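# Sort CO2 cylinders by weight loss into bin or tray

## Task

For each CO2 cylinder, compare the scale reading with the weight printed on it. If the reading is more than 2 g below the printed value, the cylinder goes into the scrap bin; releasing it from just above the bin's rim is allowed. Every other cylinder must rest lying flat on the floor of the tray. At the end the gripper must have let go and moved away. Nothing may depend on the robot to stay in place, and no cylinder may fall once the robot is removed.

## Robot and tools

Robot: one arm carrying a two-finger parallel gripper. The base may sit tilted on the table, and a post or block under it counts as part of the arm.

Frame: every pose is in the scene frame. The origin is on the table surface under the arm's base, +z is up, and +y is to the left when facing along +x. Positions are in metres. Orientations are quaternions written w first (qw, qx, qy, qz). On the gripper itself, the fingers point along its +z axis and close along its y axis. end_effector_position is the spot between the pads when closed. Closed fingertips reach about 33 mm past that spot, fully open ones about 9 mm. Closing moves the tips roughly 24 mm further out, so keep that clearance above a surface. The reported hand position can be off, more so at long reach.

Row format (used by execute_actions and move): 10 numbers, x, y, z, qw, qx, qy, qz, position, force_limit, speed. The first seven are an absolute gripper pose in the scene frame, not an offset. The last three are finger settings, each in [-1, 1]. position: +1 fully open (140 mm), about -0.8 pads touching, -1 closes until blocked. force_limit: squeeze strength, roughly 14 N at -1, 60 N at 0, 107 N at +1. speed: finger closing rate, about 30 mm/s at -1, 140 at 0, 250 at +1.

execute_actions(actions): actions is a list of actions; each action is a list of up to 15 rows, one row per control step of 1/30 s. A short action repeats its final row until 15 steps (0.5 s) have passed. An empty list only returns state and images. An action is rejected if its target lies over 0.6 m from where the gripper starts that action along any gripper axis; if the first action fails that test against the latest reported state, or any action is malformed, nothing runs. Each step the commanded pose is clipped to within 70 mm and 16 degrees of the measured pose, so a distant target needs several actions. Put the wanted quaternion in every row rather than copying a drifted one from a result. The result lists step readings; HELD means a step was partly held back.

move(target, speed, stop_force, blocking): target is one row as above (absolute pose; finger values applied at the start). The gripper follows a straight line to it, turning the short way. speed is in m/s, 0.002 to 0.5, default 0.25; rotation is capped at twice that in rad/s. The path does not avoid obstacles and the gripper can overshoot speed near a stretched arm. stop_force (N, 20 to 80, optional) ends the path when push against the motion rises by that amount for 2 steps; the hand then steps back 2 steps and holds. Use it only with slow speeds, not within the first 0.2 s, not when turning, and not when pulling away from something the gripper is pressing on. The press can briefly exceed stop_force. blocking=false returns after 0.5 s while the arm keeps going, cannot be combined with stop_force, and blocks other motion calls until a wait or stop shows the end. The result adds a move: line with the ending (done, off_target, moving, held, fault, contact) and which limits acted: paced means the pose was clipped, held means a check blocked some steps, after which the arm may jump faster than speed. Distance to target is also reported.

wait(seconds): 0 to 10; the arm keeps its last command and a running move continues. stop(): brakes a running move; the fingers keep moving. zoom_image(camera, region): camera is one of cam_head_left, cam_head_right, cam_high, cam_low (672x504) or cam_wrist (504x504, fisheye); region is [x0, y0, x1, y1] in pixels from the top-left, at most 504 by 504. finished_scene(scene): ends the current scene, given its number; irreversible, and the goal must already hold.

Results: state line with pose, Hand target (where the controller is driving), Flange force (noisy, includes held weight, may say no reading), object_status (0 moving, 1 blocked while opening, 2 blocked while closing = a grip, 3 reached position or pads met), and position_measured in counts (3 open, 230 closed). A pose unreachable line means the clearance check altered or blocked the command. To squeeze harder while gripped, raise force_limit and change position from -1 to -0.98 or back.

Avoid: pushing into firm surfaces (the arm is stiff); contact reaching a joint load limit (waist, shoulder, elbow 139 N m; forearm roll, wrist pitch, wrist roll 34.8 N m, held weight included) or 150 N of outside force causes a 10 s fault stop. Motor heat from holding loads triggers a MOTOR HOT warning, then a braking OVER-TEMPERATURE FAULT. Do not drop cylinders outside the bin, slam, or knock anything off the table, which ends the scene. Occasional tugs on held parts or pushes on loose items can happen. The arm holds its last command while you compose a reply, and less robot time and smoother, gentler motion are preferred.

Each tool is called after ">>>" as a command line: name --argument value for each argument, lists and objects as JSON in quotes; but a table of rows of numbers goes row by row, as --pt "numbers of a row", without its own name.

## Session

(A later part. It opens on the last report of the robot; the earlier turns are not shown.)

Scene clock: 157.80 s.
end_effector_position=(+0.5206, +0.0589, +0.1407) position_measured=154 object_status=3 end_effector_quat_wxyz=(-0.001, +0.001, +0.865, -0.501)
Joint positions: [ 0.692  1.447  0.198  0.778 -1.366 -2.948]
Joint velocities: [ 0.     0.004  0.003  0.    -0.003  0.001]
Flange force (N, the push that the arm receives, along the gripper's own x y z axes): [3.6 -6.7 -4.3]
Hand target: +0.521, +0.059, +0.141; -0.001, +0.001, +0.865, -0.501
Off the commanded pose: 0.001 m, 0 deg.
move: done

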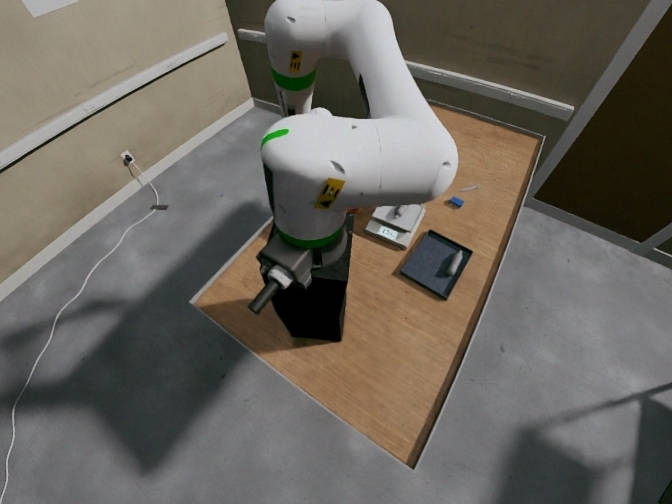

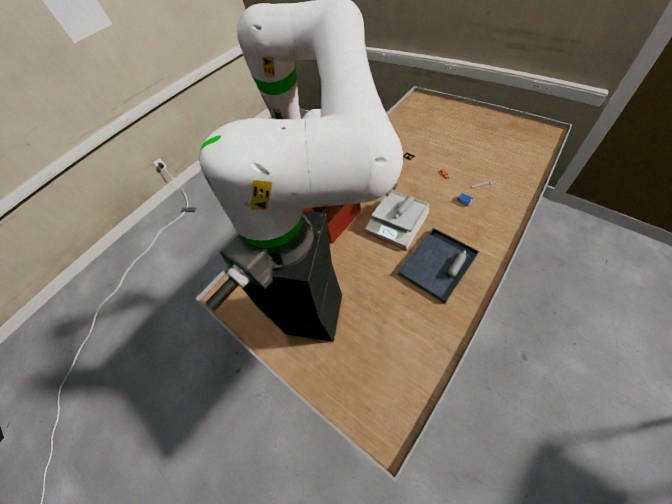

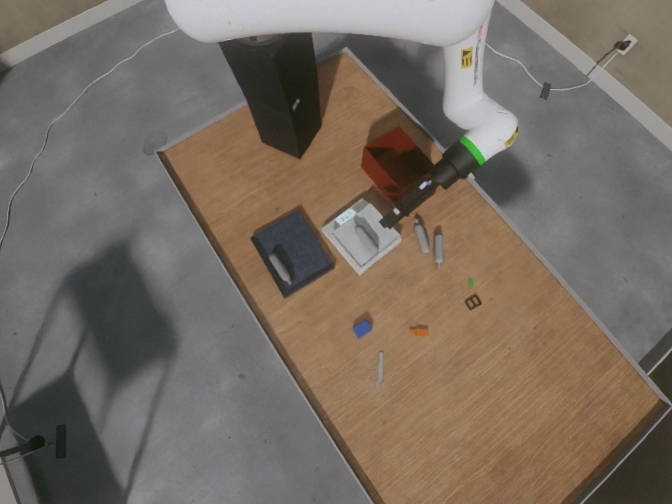

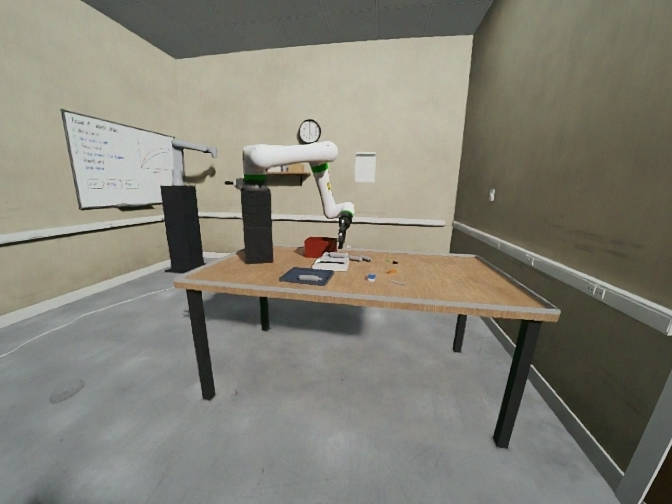

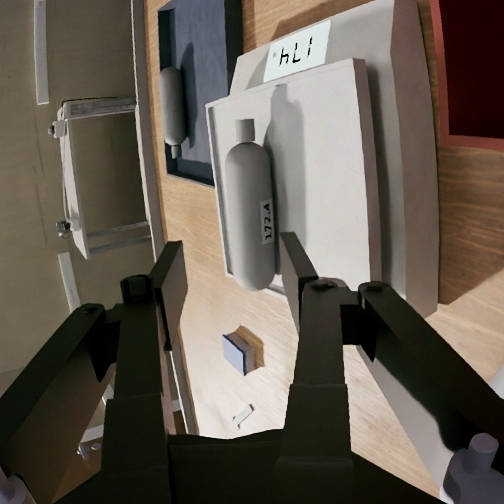

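>>> move --target '[0.54,-0.025,0.15,0,0,1,0,-0.2,0,0]' --speed 0.3

>>> move --target '[0.54,-0.025,0.1,0,0,1,0,-0.2,0,0]' --speed 0.08

>>> move --target '[0.54,-0.025,0.1,0,0,1,0,-1,0,0]'

>>> move --target '[0.54,-0.025,0.14,0,0,1,0,-1,0,0]' --speed 0.15

>>> move --target '[0.465,-0.242,0.13,0,0,1,0,-1,0,0]'

>>> move --target '[0.465,-0.242,0.044,0,0,1,0,-1,0,0]' --speed 0.05

>>> move --target '[0.465,-0.242,0.044,0,0,1,0,-0.35,0,0]'

>>> move --target '[0.465,-0.242,0.15,0,0,1,0,-0.35,0,0]'

>>> move --target '[0.595,0.142,0.13,0,0.148,0.989,0,-0.2,0,0]' --speed 0.35

Scene clock: 167.67 s.
end_effector_position=(+0.5394, -0.0239, +0.1493) position_measured=154 object_status=3 end_effector_quat_wxyz=(+0.001, -0.001, +1.000, +0.001)
Joint positions: [ 0.157  0.85  -0.278  0.246 -0.424 -1.995]
Joint velocities: [-0.003  0.001  0.008 -0.012 -0.008  0.014]
Flange force (N, the push that the arm receives, along the gripper's own x y z axes): [10.4 2.2 -5.8]
Hand target: +0.539, -0.024, +0.149; +0.000, -0.001, +1.000, +0.001
Off the commanded pose: 0.001 m, 0 deg.
move: done

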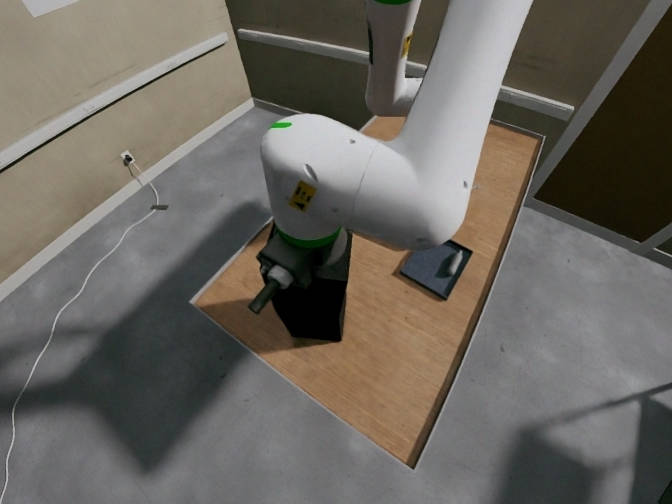

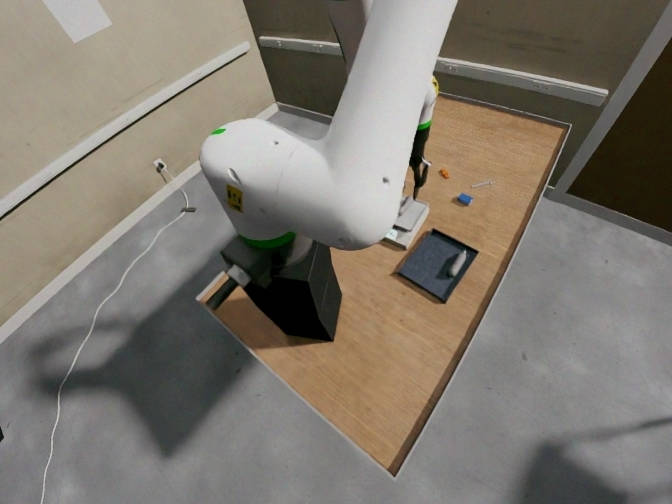

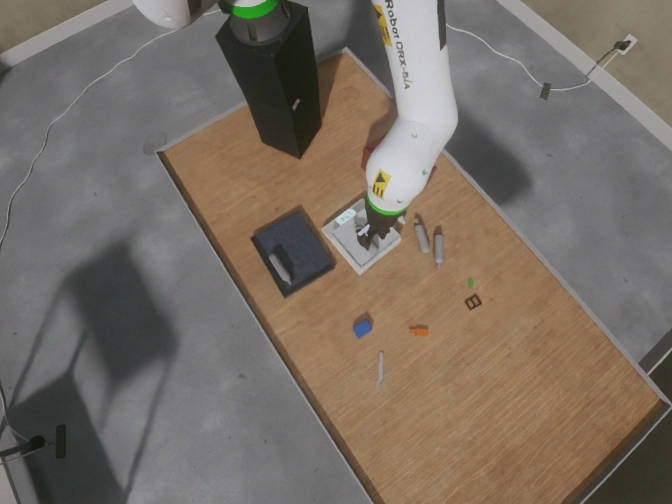

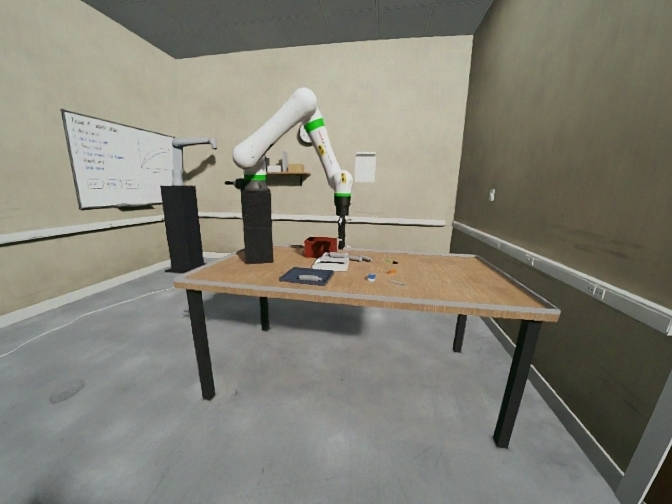

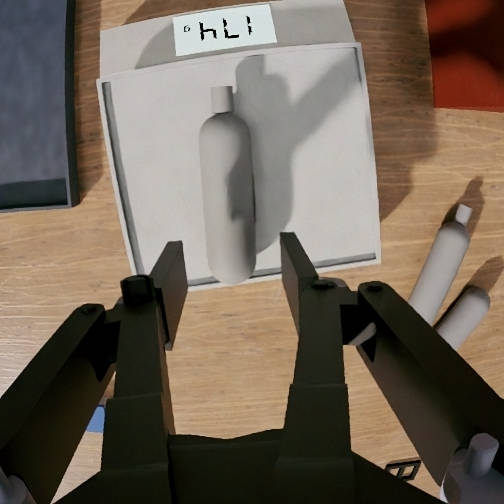

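Scene clock: 168.60 s.
end_effector_position=(+0.5399, -0.0251, +0.1001) position_measured=154 object_status=3 end_effector_quat_wxyz=(+0.000, +0.000, +1.000, -0.000)
Joint positions: [ 0.143  0.96  -0.247  0.303 -0.348 -2.044]
Joint velocities: [-0.     0.001 -0.     0.002  0.002 -0.001]
Flange force (N, the push that the arm receives, along the gripper's own x y z axes): [1.2 1.1 -4.6]
Hand target: +0.540, -0.025, +0.100; +0.000, +0.000, +1.000, -0.000
Off the commanded pose: 0.000 m, 0 deg.
move: done

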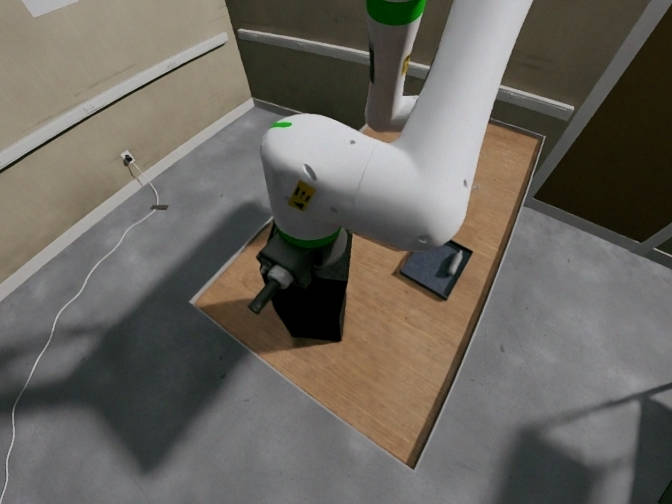

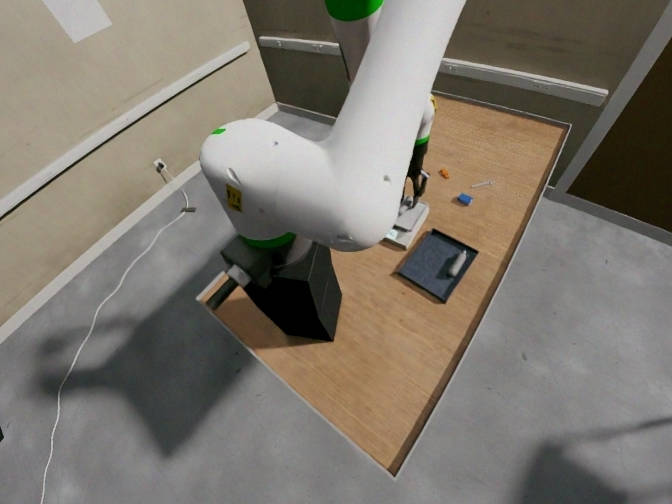

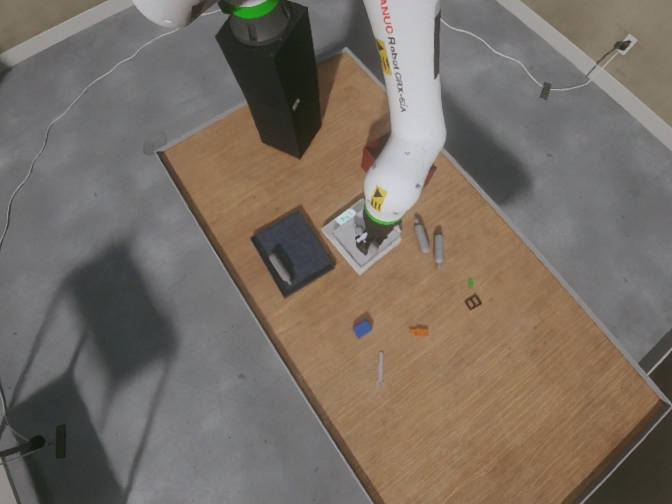

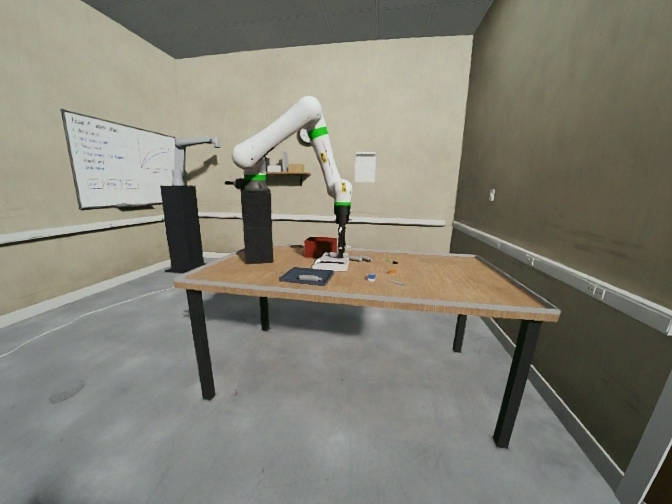

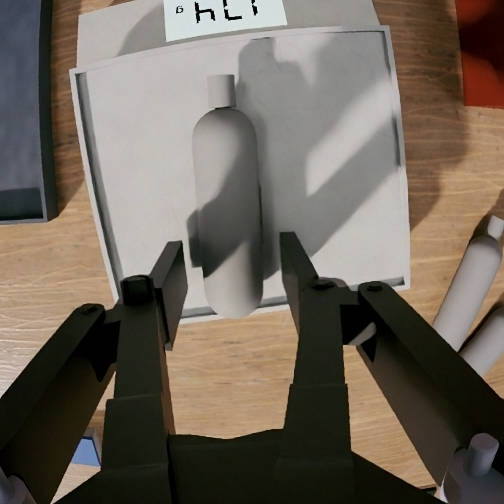

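Scene clock: 169.30 s.
end_effector_position=(+0.5400, -0.0250, +0.1000) position_measured=189 object_status=2 end_effector_quat_wxyz=(+0.000, +0.000, +1.000, +0.000)
Joint positions: [ 0.143  0.96  -0.247  0.303 -0.348 -2.044]
Joint velocities: [-0.    -0.001 -0.    -0.    -0.001 -0.002]
Flange force (N, the push that the arm receives, along the gripper's own x y z axes): [1.3 1.4 -6.2]
Hand target: +0.540, -0.025, +0.100; +0.000, -0.000, +1.000, +0.000
Off the commanded pose: 0.000 m, 0 deg.
move: done

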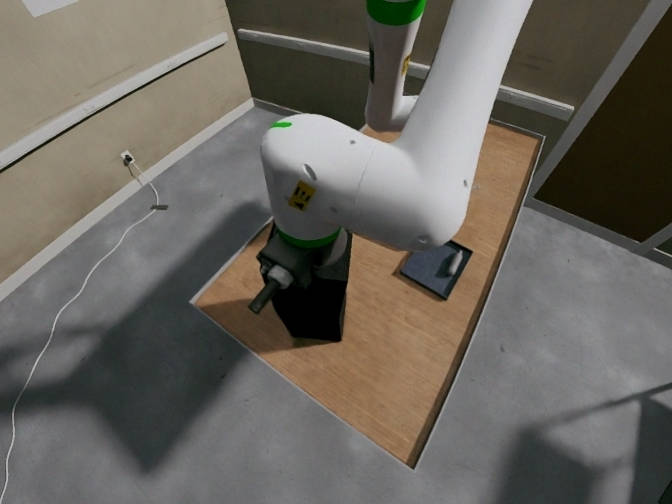

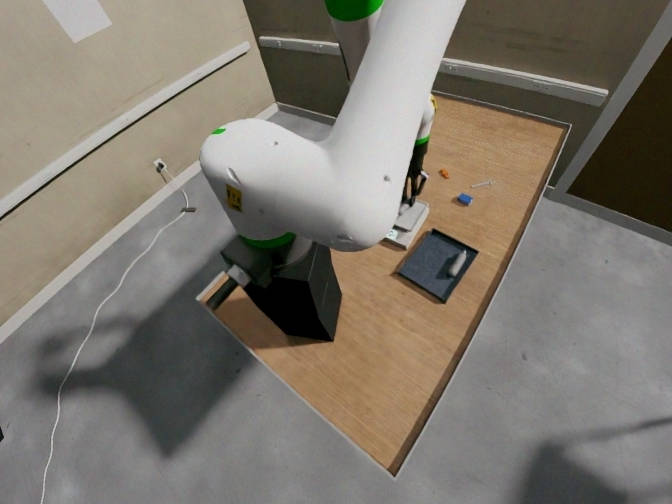

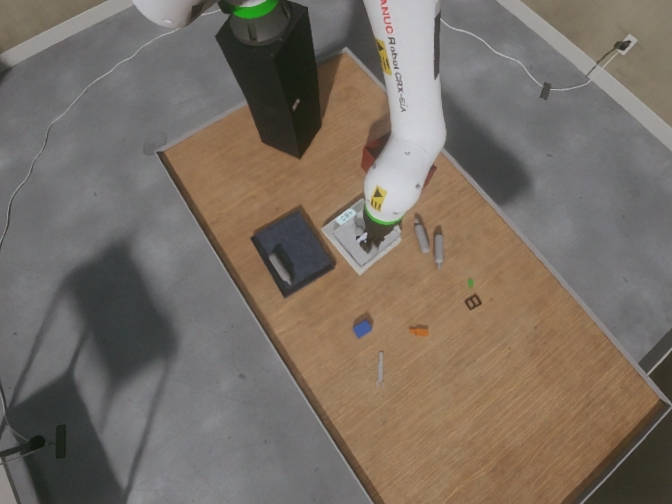

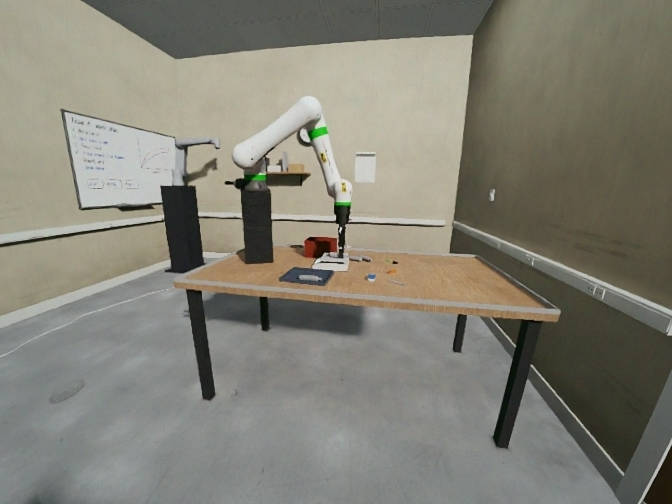

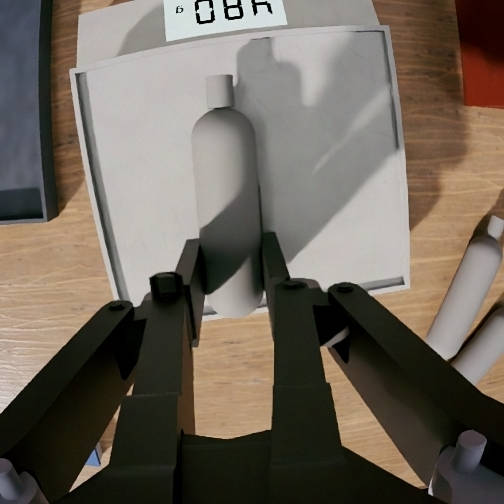

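Scene clock: 170.07 s.
end_effector_position=(+0.5401, -0.0250, +0.1399) position_measured=189 object_status=2 end_effector_quat_wxyz=(-0.000, -0.000, +1.000, +0.000)
Joint positions: [ 0.154  0.872 -0.27   0.257 -0.412 -2.006]
Joint velocities: [ 0.    -0.002 -0.    -0.001 -0.     0.001]
Flange force (N, the push that the arm receives, along the gripper's own x y z axes): [5.4 1.9 -3.7]
Hand target: +0.540, -0.025, +0.140; -0.000, -0.000, +1.000, +0.000
Off the commanded pose: 0.000 m, 0 deg.
move: done

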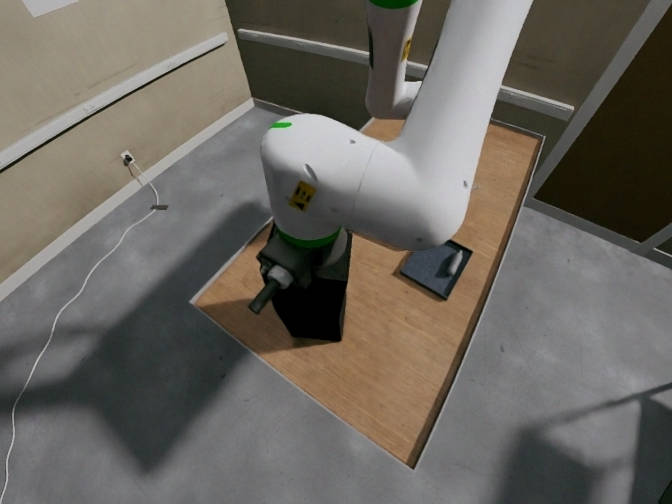

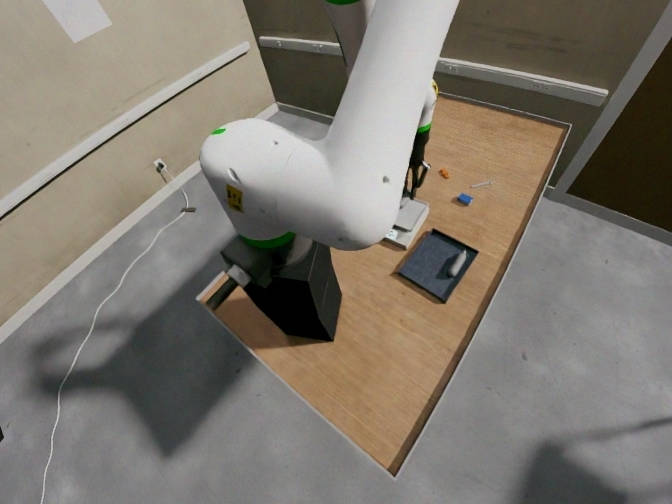

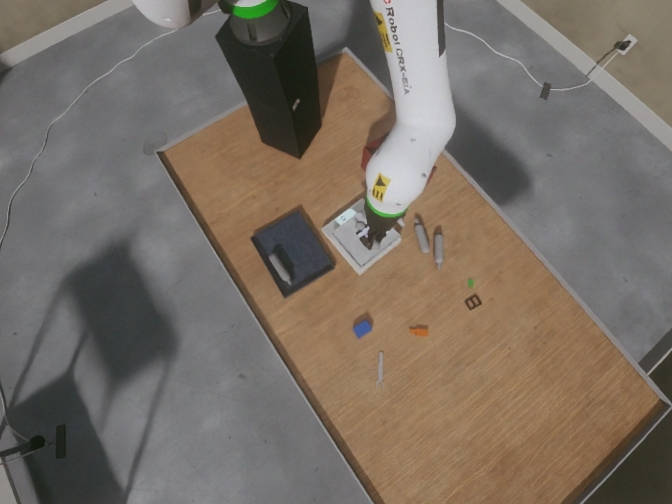

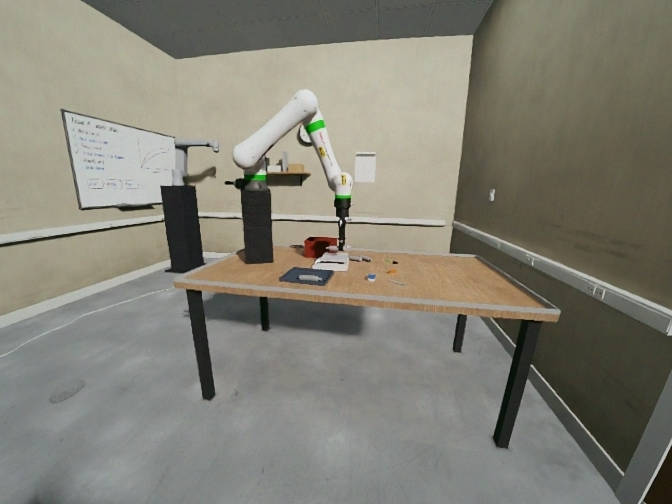

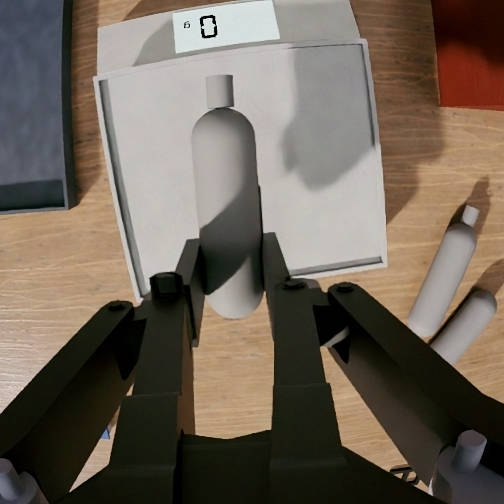

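Scene clock: 171.43 s.
end_effector_position=(+0.4652, -0.2410, +0.1301) position_measured=189 object_status=2 end_effector_quat_wxyz=(+0.000, +0.000, +1.000, +0.001)
Joint positions: [-0.272  0.834 -0.323  0.231 -0.353 -1.559]
Joint velocities: [-0.002 -0.     0.006 -0.013 -0.007  0.014]
Flange force (N, the push that the arm receives, along the gripper's own x y z axes): [6.9 2.2 -1.1]
Hand target: +0.465, -0.241, +0.130; +0.000, +0.000, +1.000, +0.001
Off the commanded pose: 0.001 m, 0 deg.
move: done

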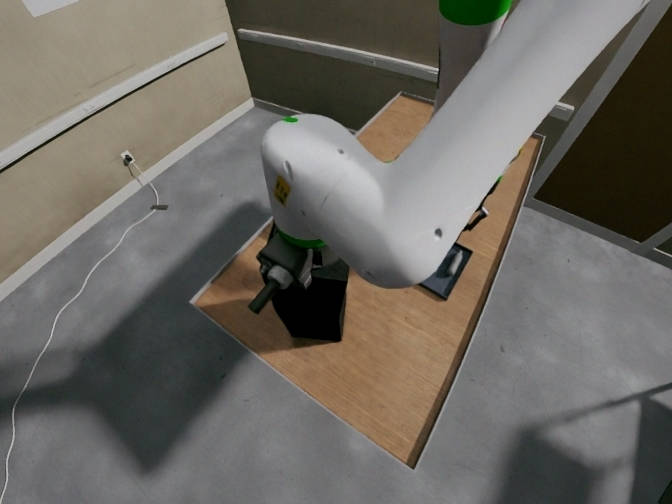

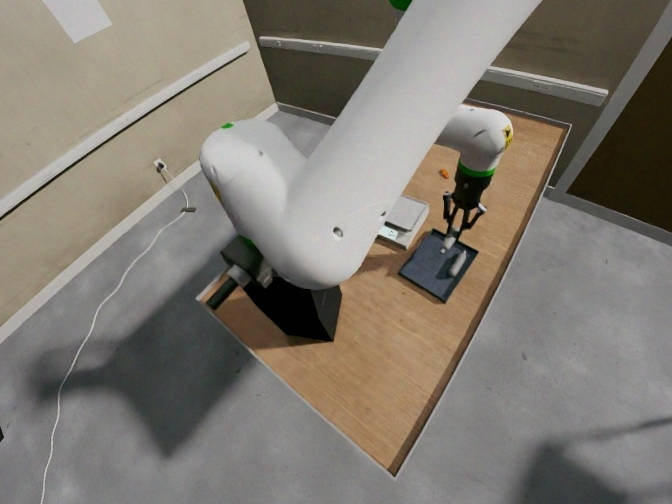

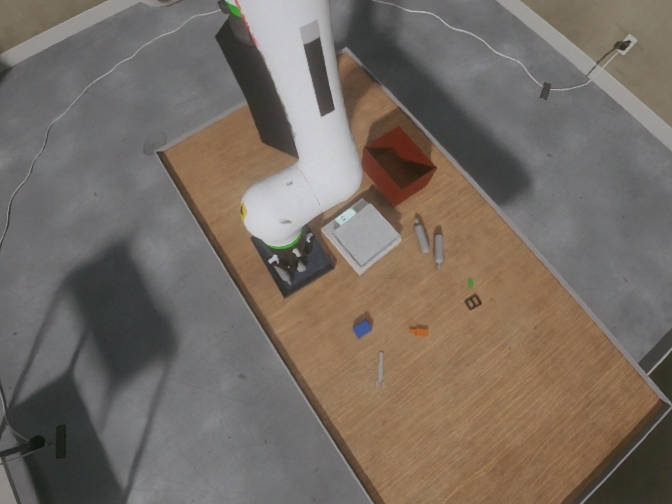

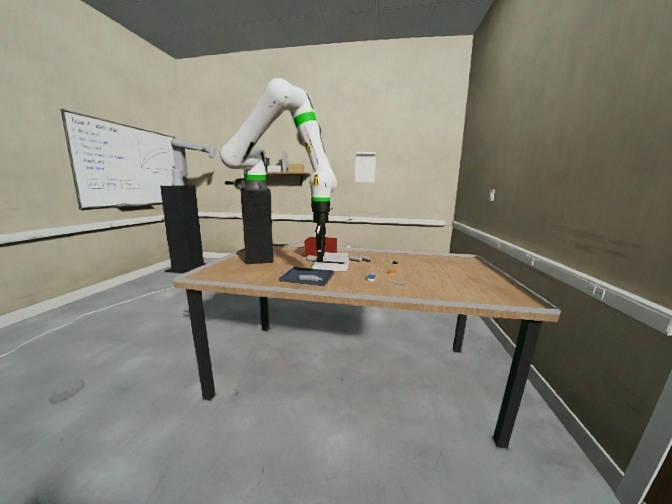

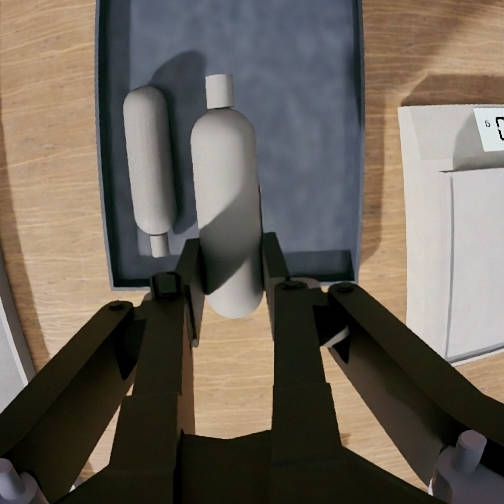

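Scene clock: 173.47 s.
end_effector_position=(+0.4649, -0.2421, +0.0441) position_measured=189 object_status=2 end_effector_quat_wxyz=(+0.000, +0.000, +1.000, -0.000)
Joint positions: [-0.299  1.033 -0.272  0.389 -0.21  -1.696]
Joint velocities: [-0.001  0.001 -0.006  0.013  0.005 -0.013]
Flange force (N, the push that the arm receives, along the gripper's own x y z axes): no reading
Hand target: +0.465, -0.242, +0.044; -0.000, +0.000, +1.000, -0.000
Off the commanded pose: 0.000 m, 0 deg.
move: done

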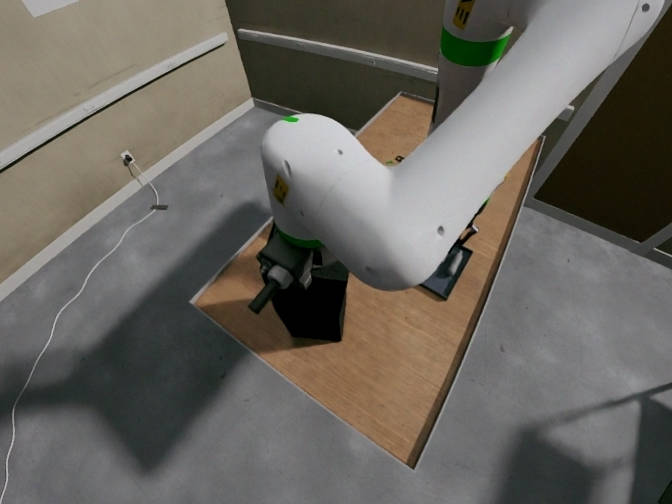

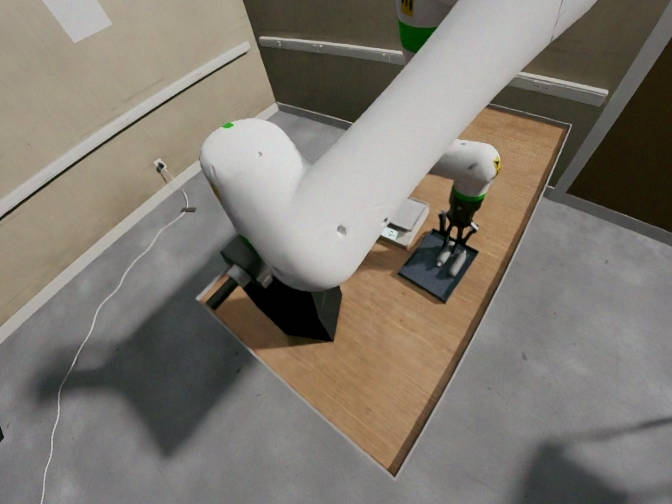

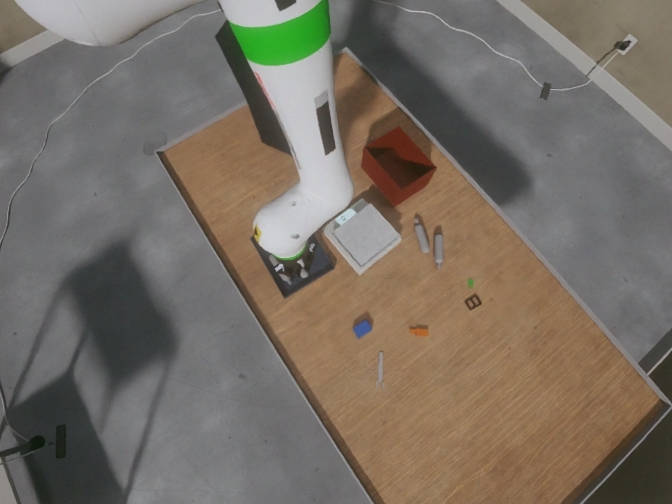

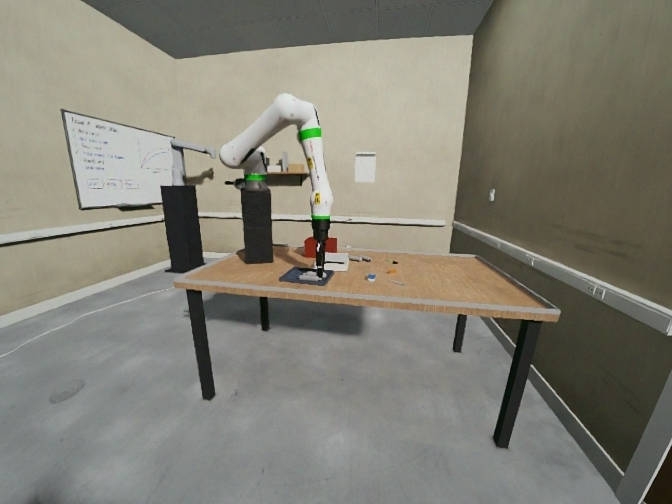

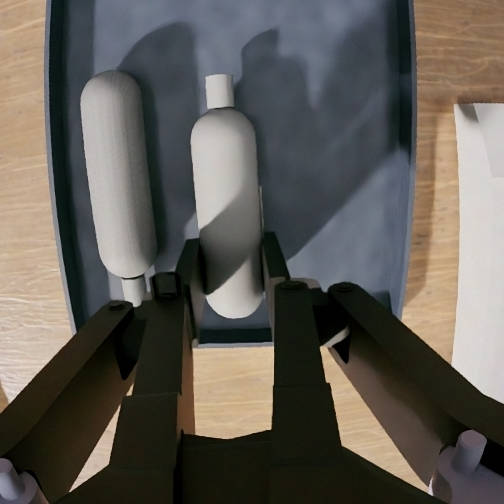

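Scene clock: 174.17 s.
end_effector_position=(+0.4650, -0.2420, +0.0440) position_measured=173 object_status=3 end_effector_quat_wxyz=(-0.000, +0.000, +1.000, -0.000)
Joint positions: [-0.299  1.033 -0.271  0.387 -0.211 -1.695]
Joint velocities: [ 0.    -0.001  0.    -0.     0.    -0.   ]
Flange force (N, the push that the arm receives, along the gripper's own x y z axes): no reading
Hand target: +0.465, -0.242, +0.044; +0.000, -0.000, +1.000, -0.000
Off the commanded pose: 0.000 m, 0 deg.
move: done

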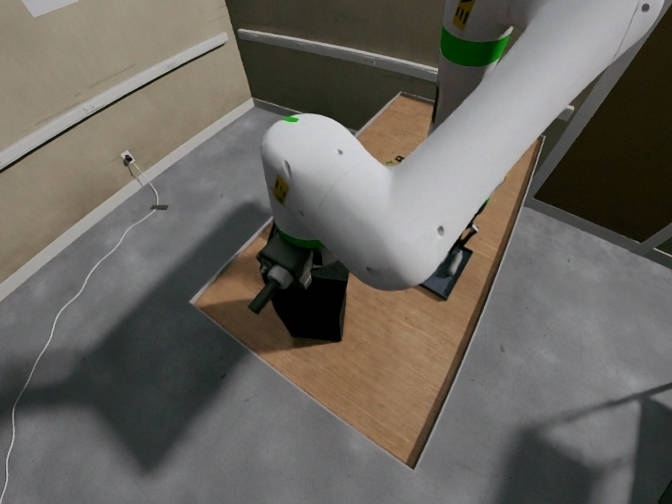

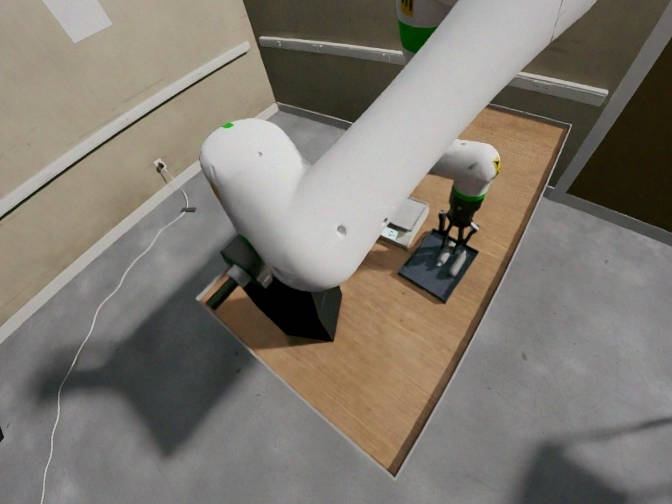

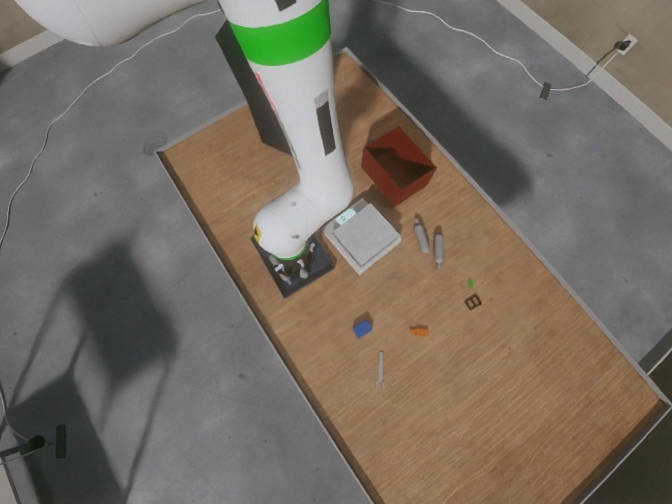

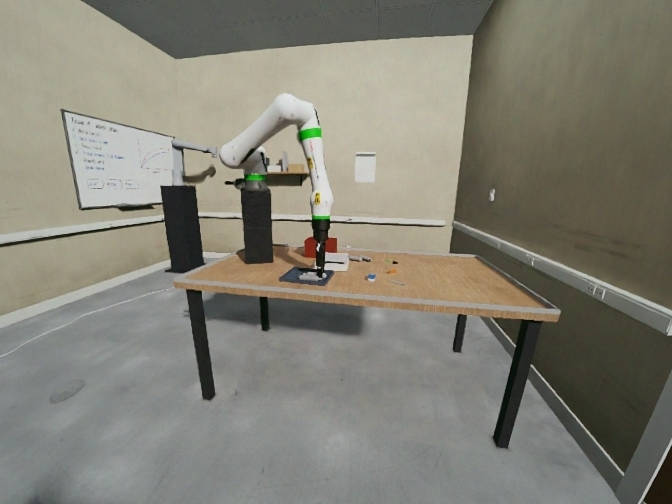

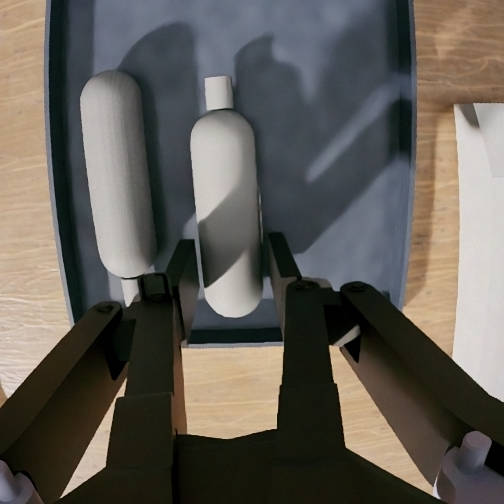

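Scene clock: 175.03 s.
end_effector_position=(+0.4651, -0.2418, +0.1498) position_measured=173 object_status=3 end_effector_quat_wxyz=(-0.000, -0.000, +1.000, +0.000)
Joint positions: [-0.269  0.789 -0.335  0.216 -0.387 -1.545]
Joint velocities: [-0.    -0.001  0.002 -0.001 -0.002  0.002]
Flange force (N, the push that the arm receives, along the gripper's own x y z axes): [2.9 3.2 -2.7]
Hand target: +0.465, -0.242, +0.150; +0.000, -0.000, +1.000, +0.000
Off the commanded pose: 0.000 m, 0 deg.
move: done

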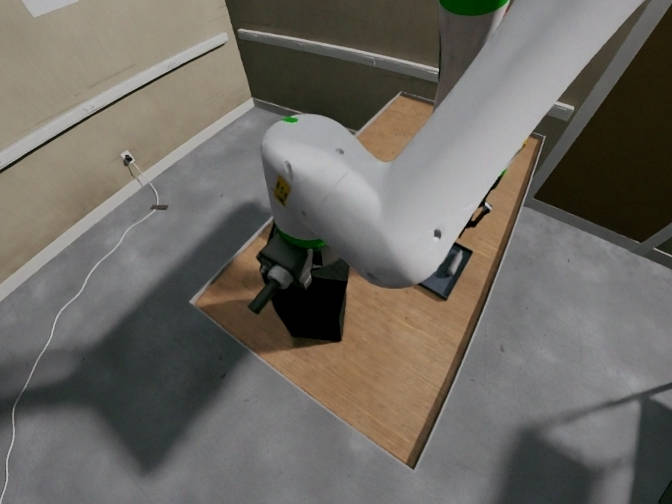

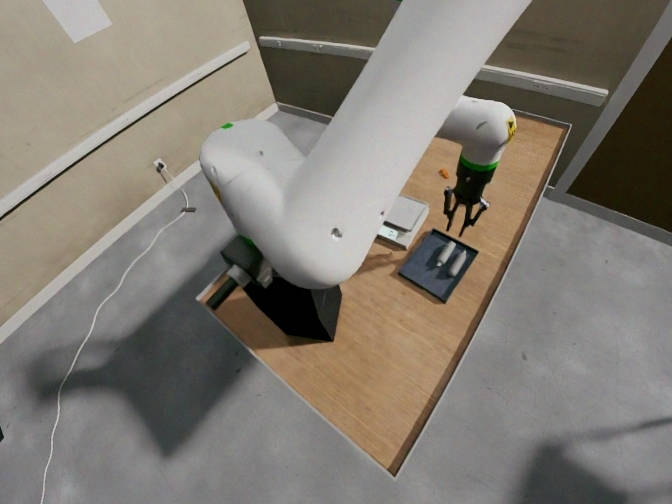

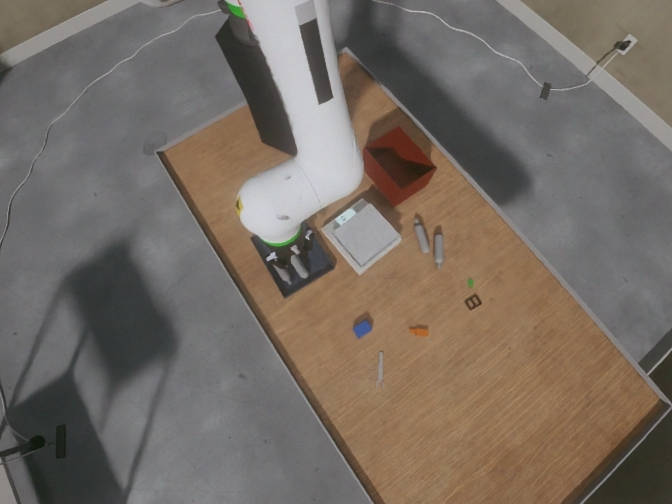

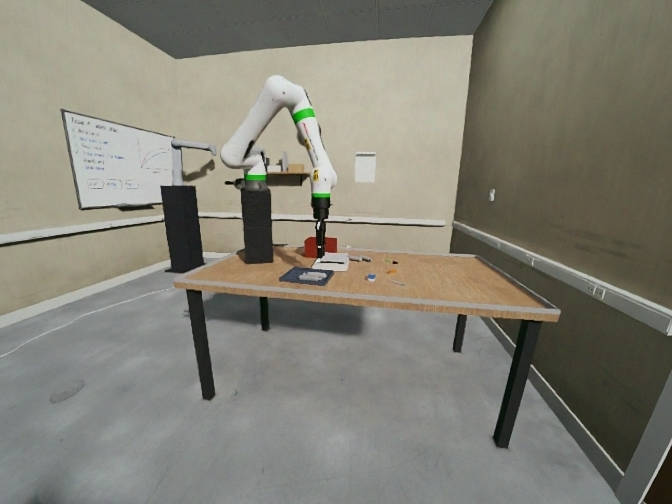

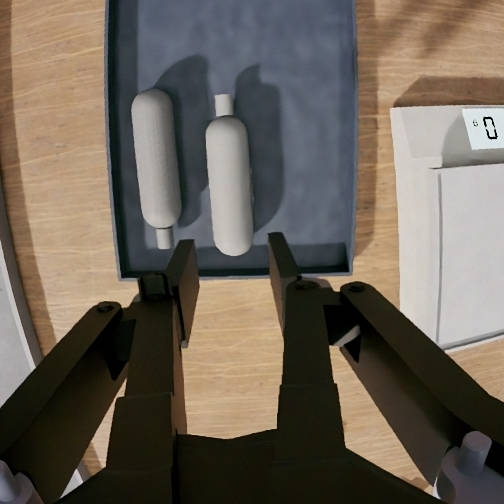

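Scene clock: 176.67 s.
end_effector_position=(+0.5947, +0.1406, +0.1297) position_measured=154 object_status=3 end_effector_quat_wxyz=(+0.000, +0.148, +0.989, -0.001)
Joint positions: [ 0.405  1.017 -0.002  0.206 -0.56  -2.493]
Joint velocities: [ 0.001  0.001  0.002 -0.    -0.001 -0.002]
Flange force (N, the push that the arm receives, along the gripper's own x y z axes): [5.0 -1.0 -5.3]
Hand target: +0.595, +0.141, +0.130; +0.000, +0.148, +0.989, -0.001
Off the commanded pose: 0.001 m, 0 deg.
move: done

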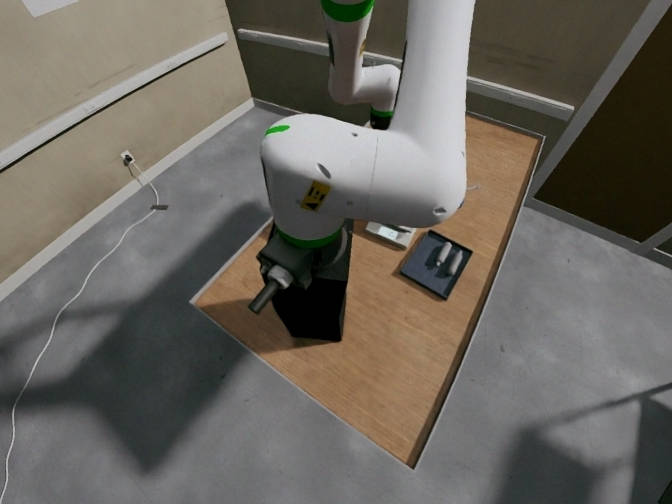

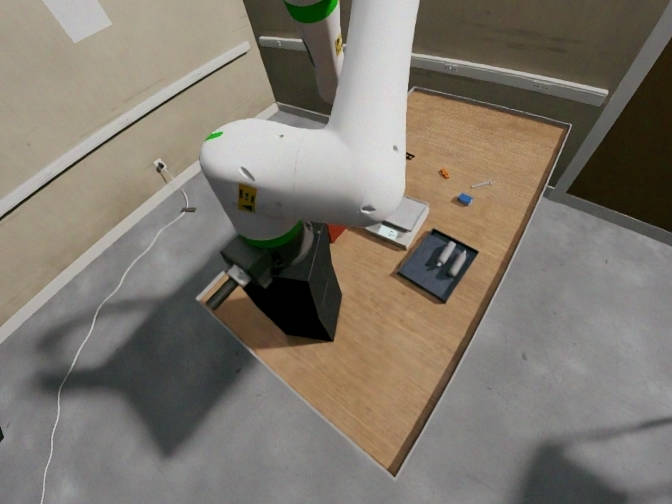

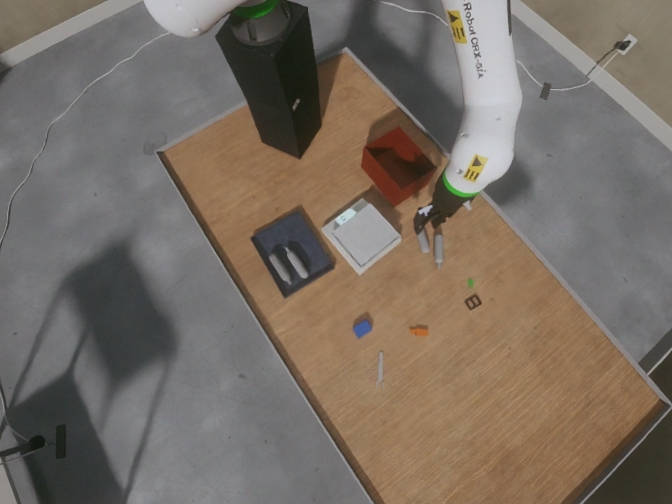

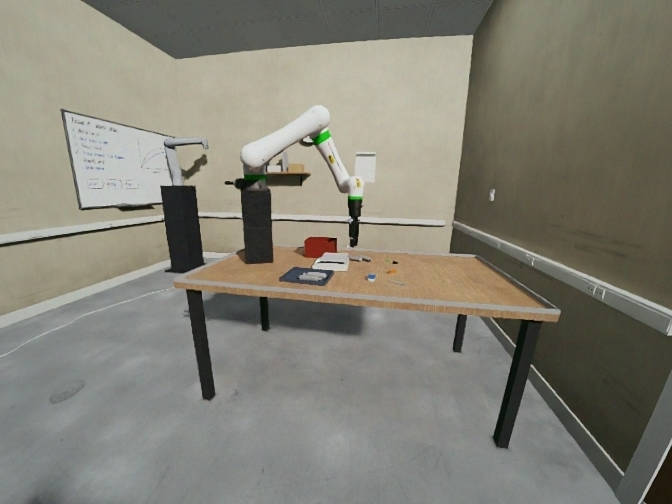

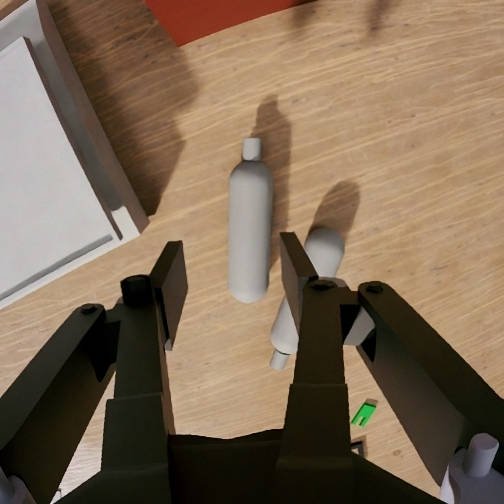

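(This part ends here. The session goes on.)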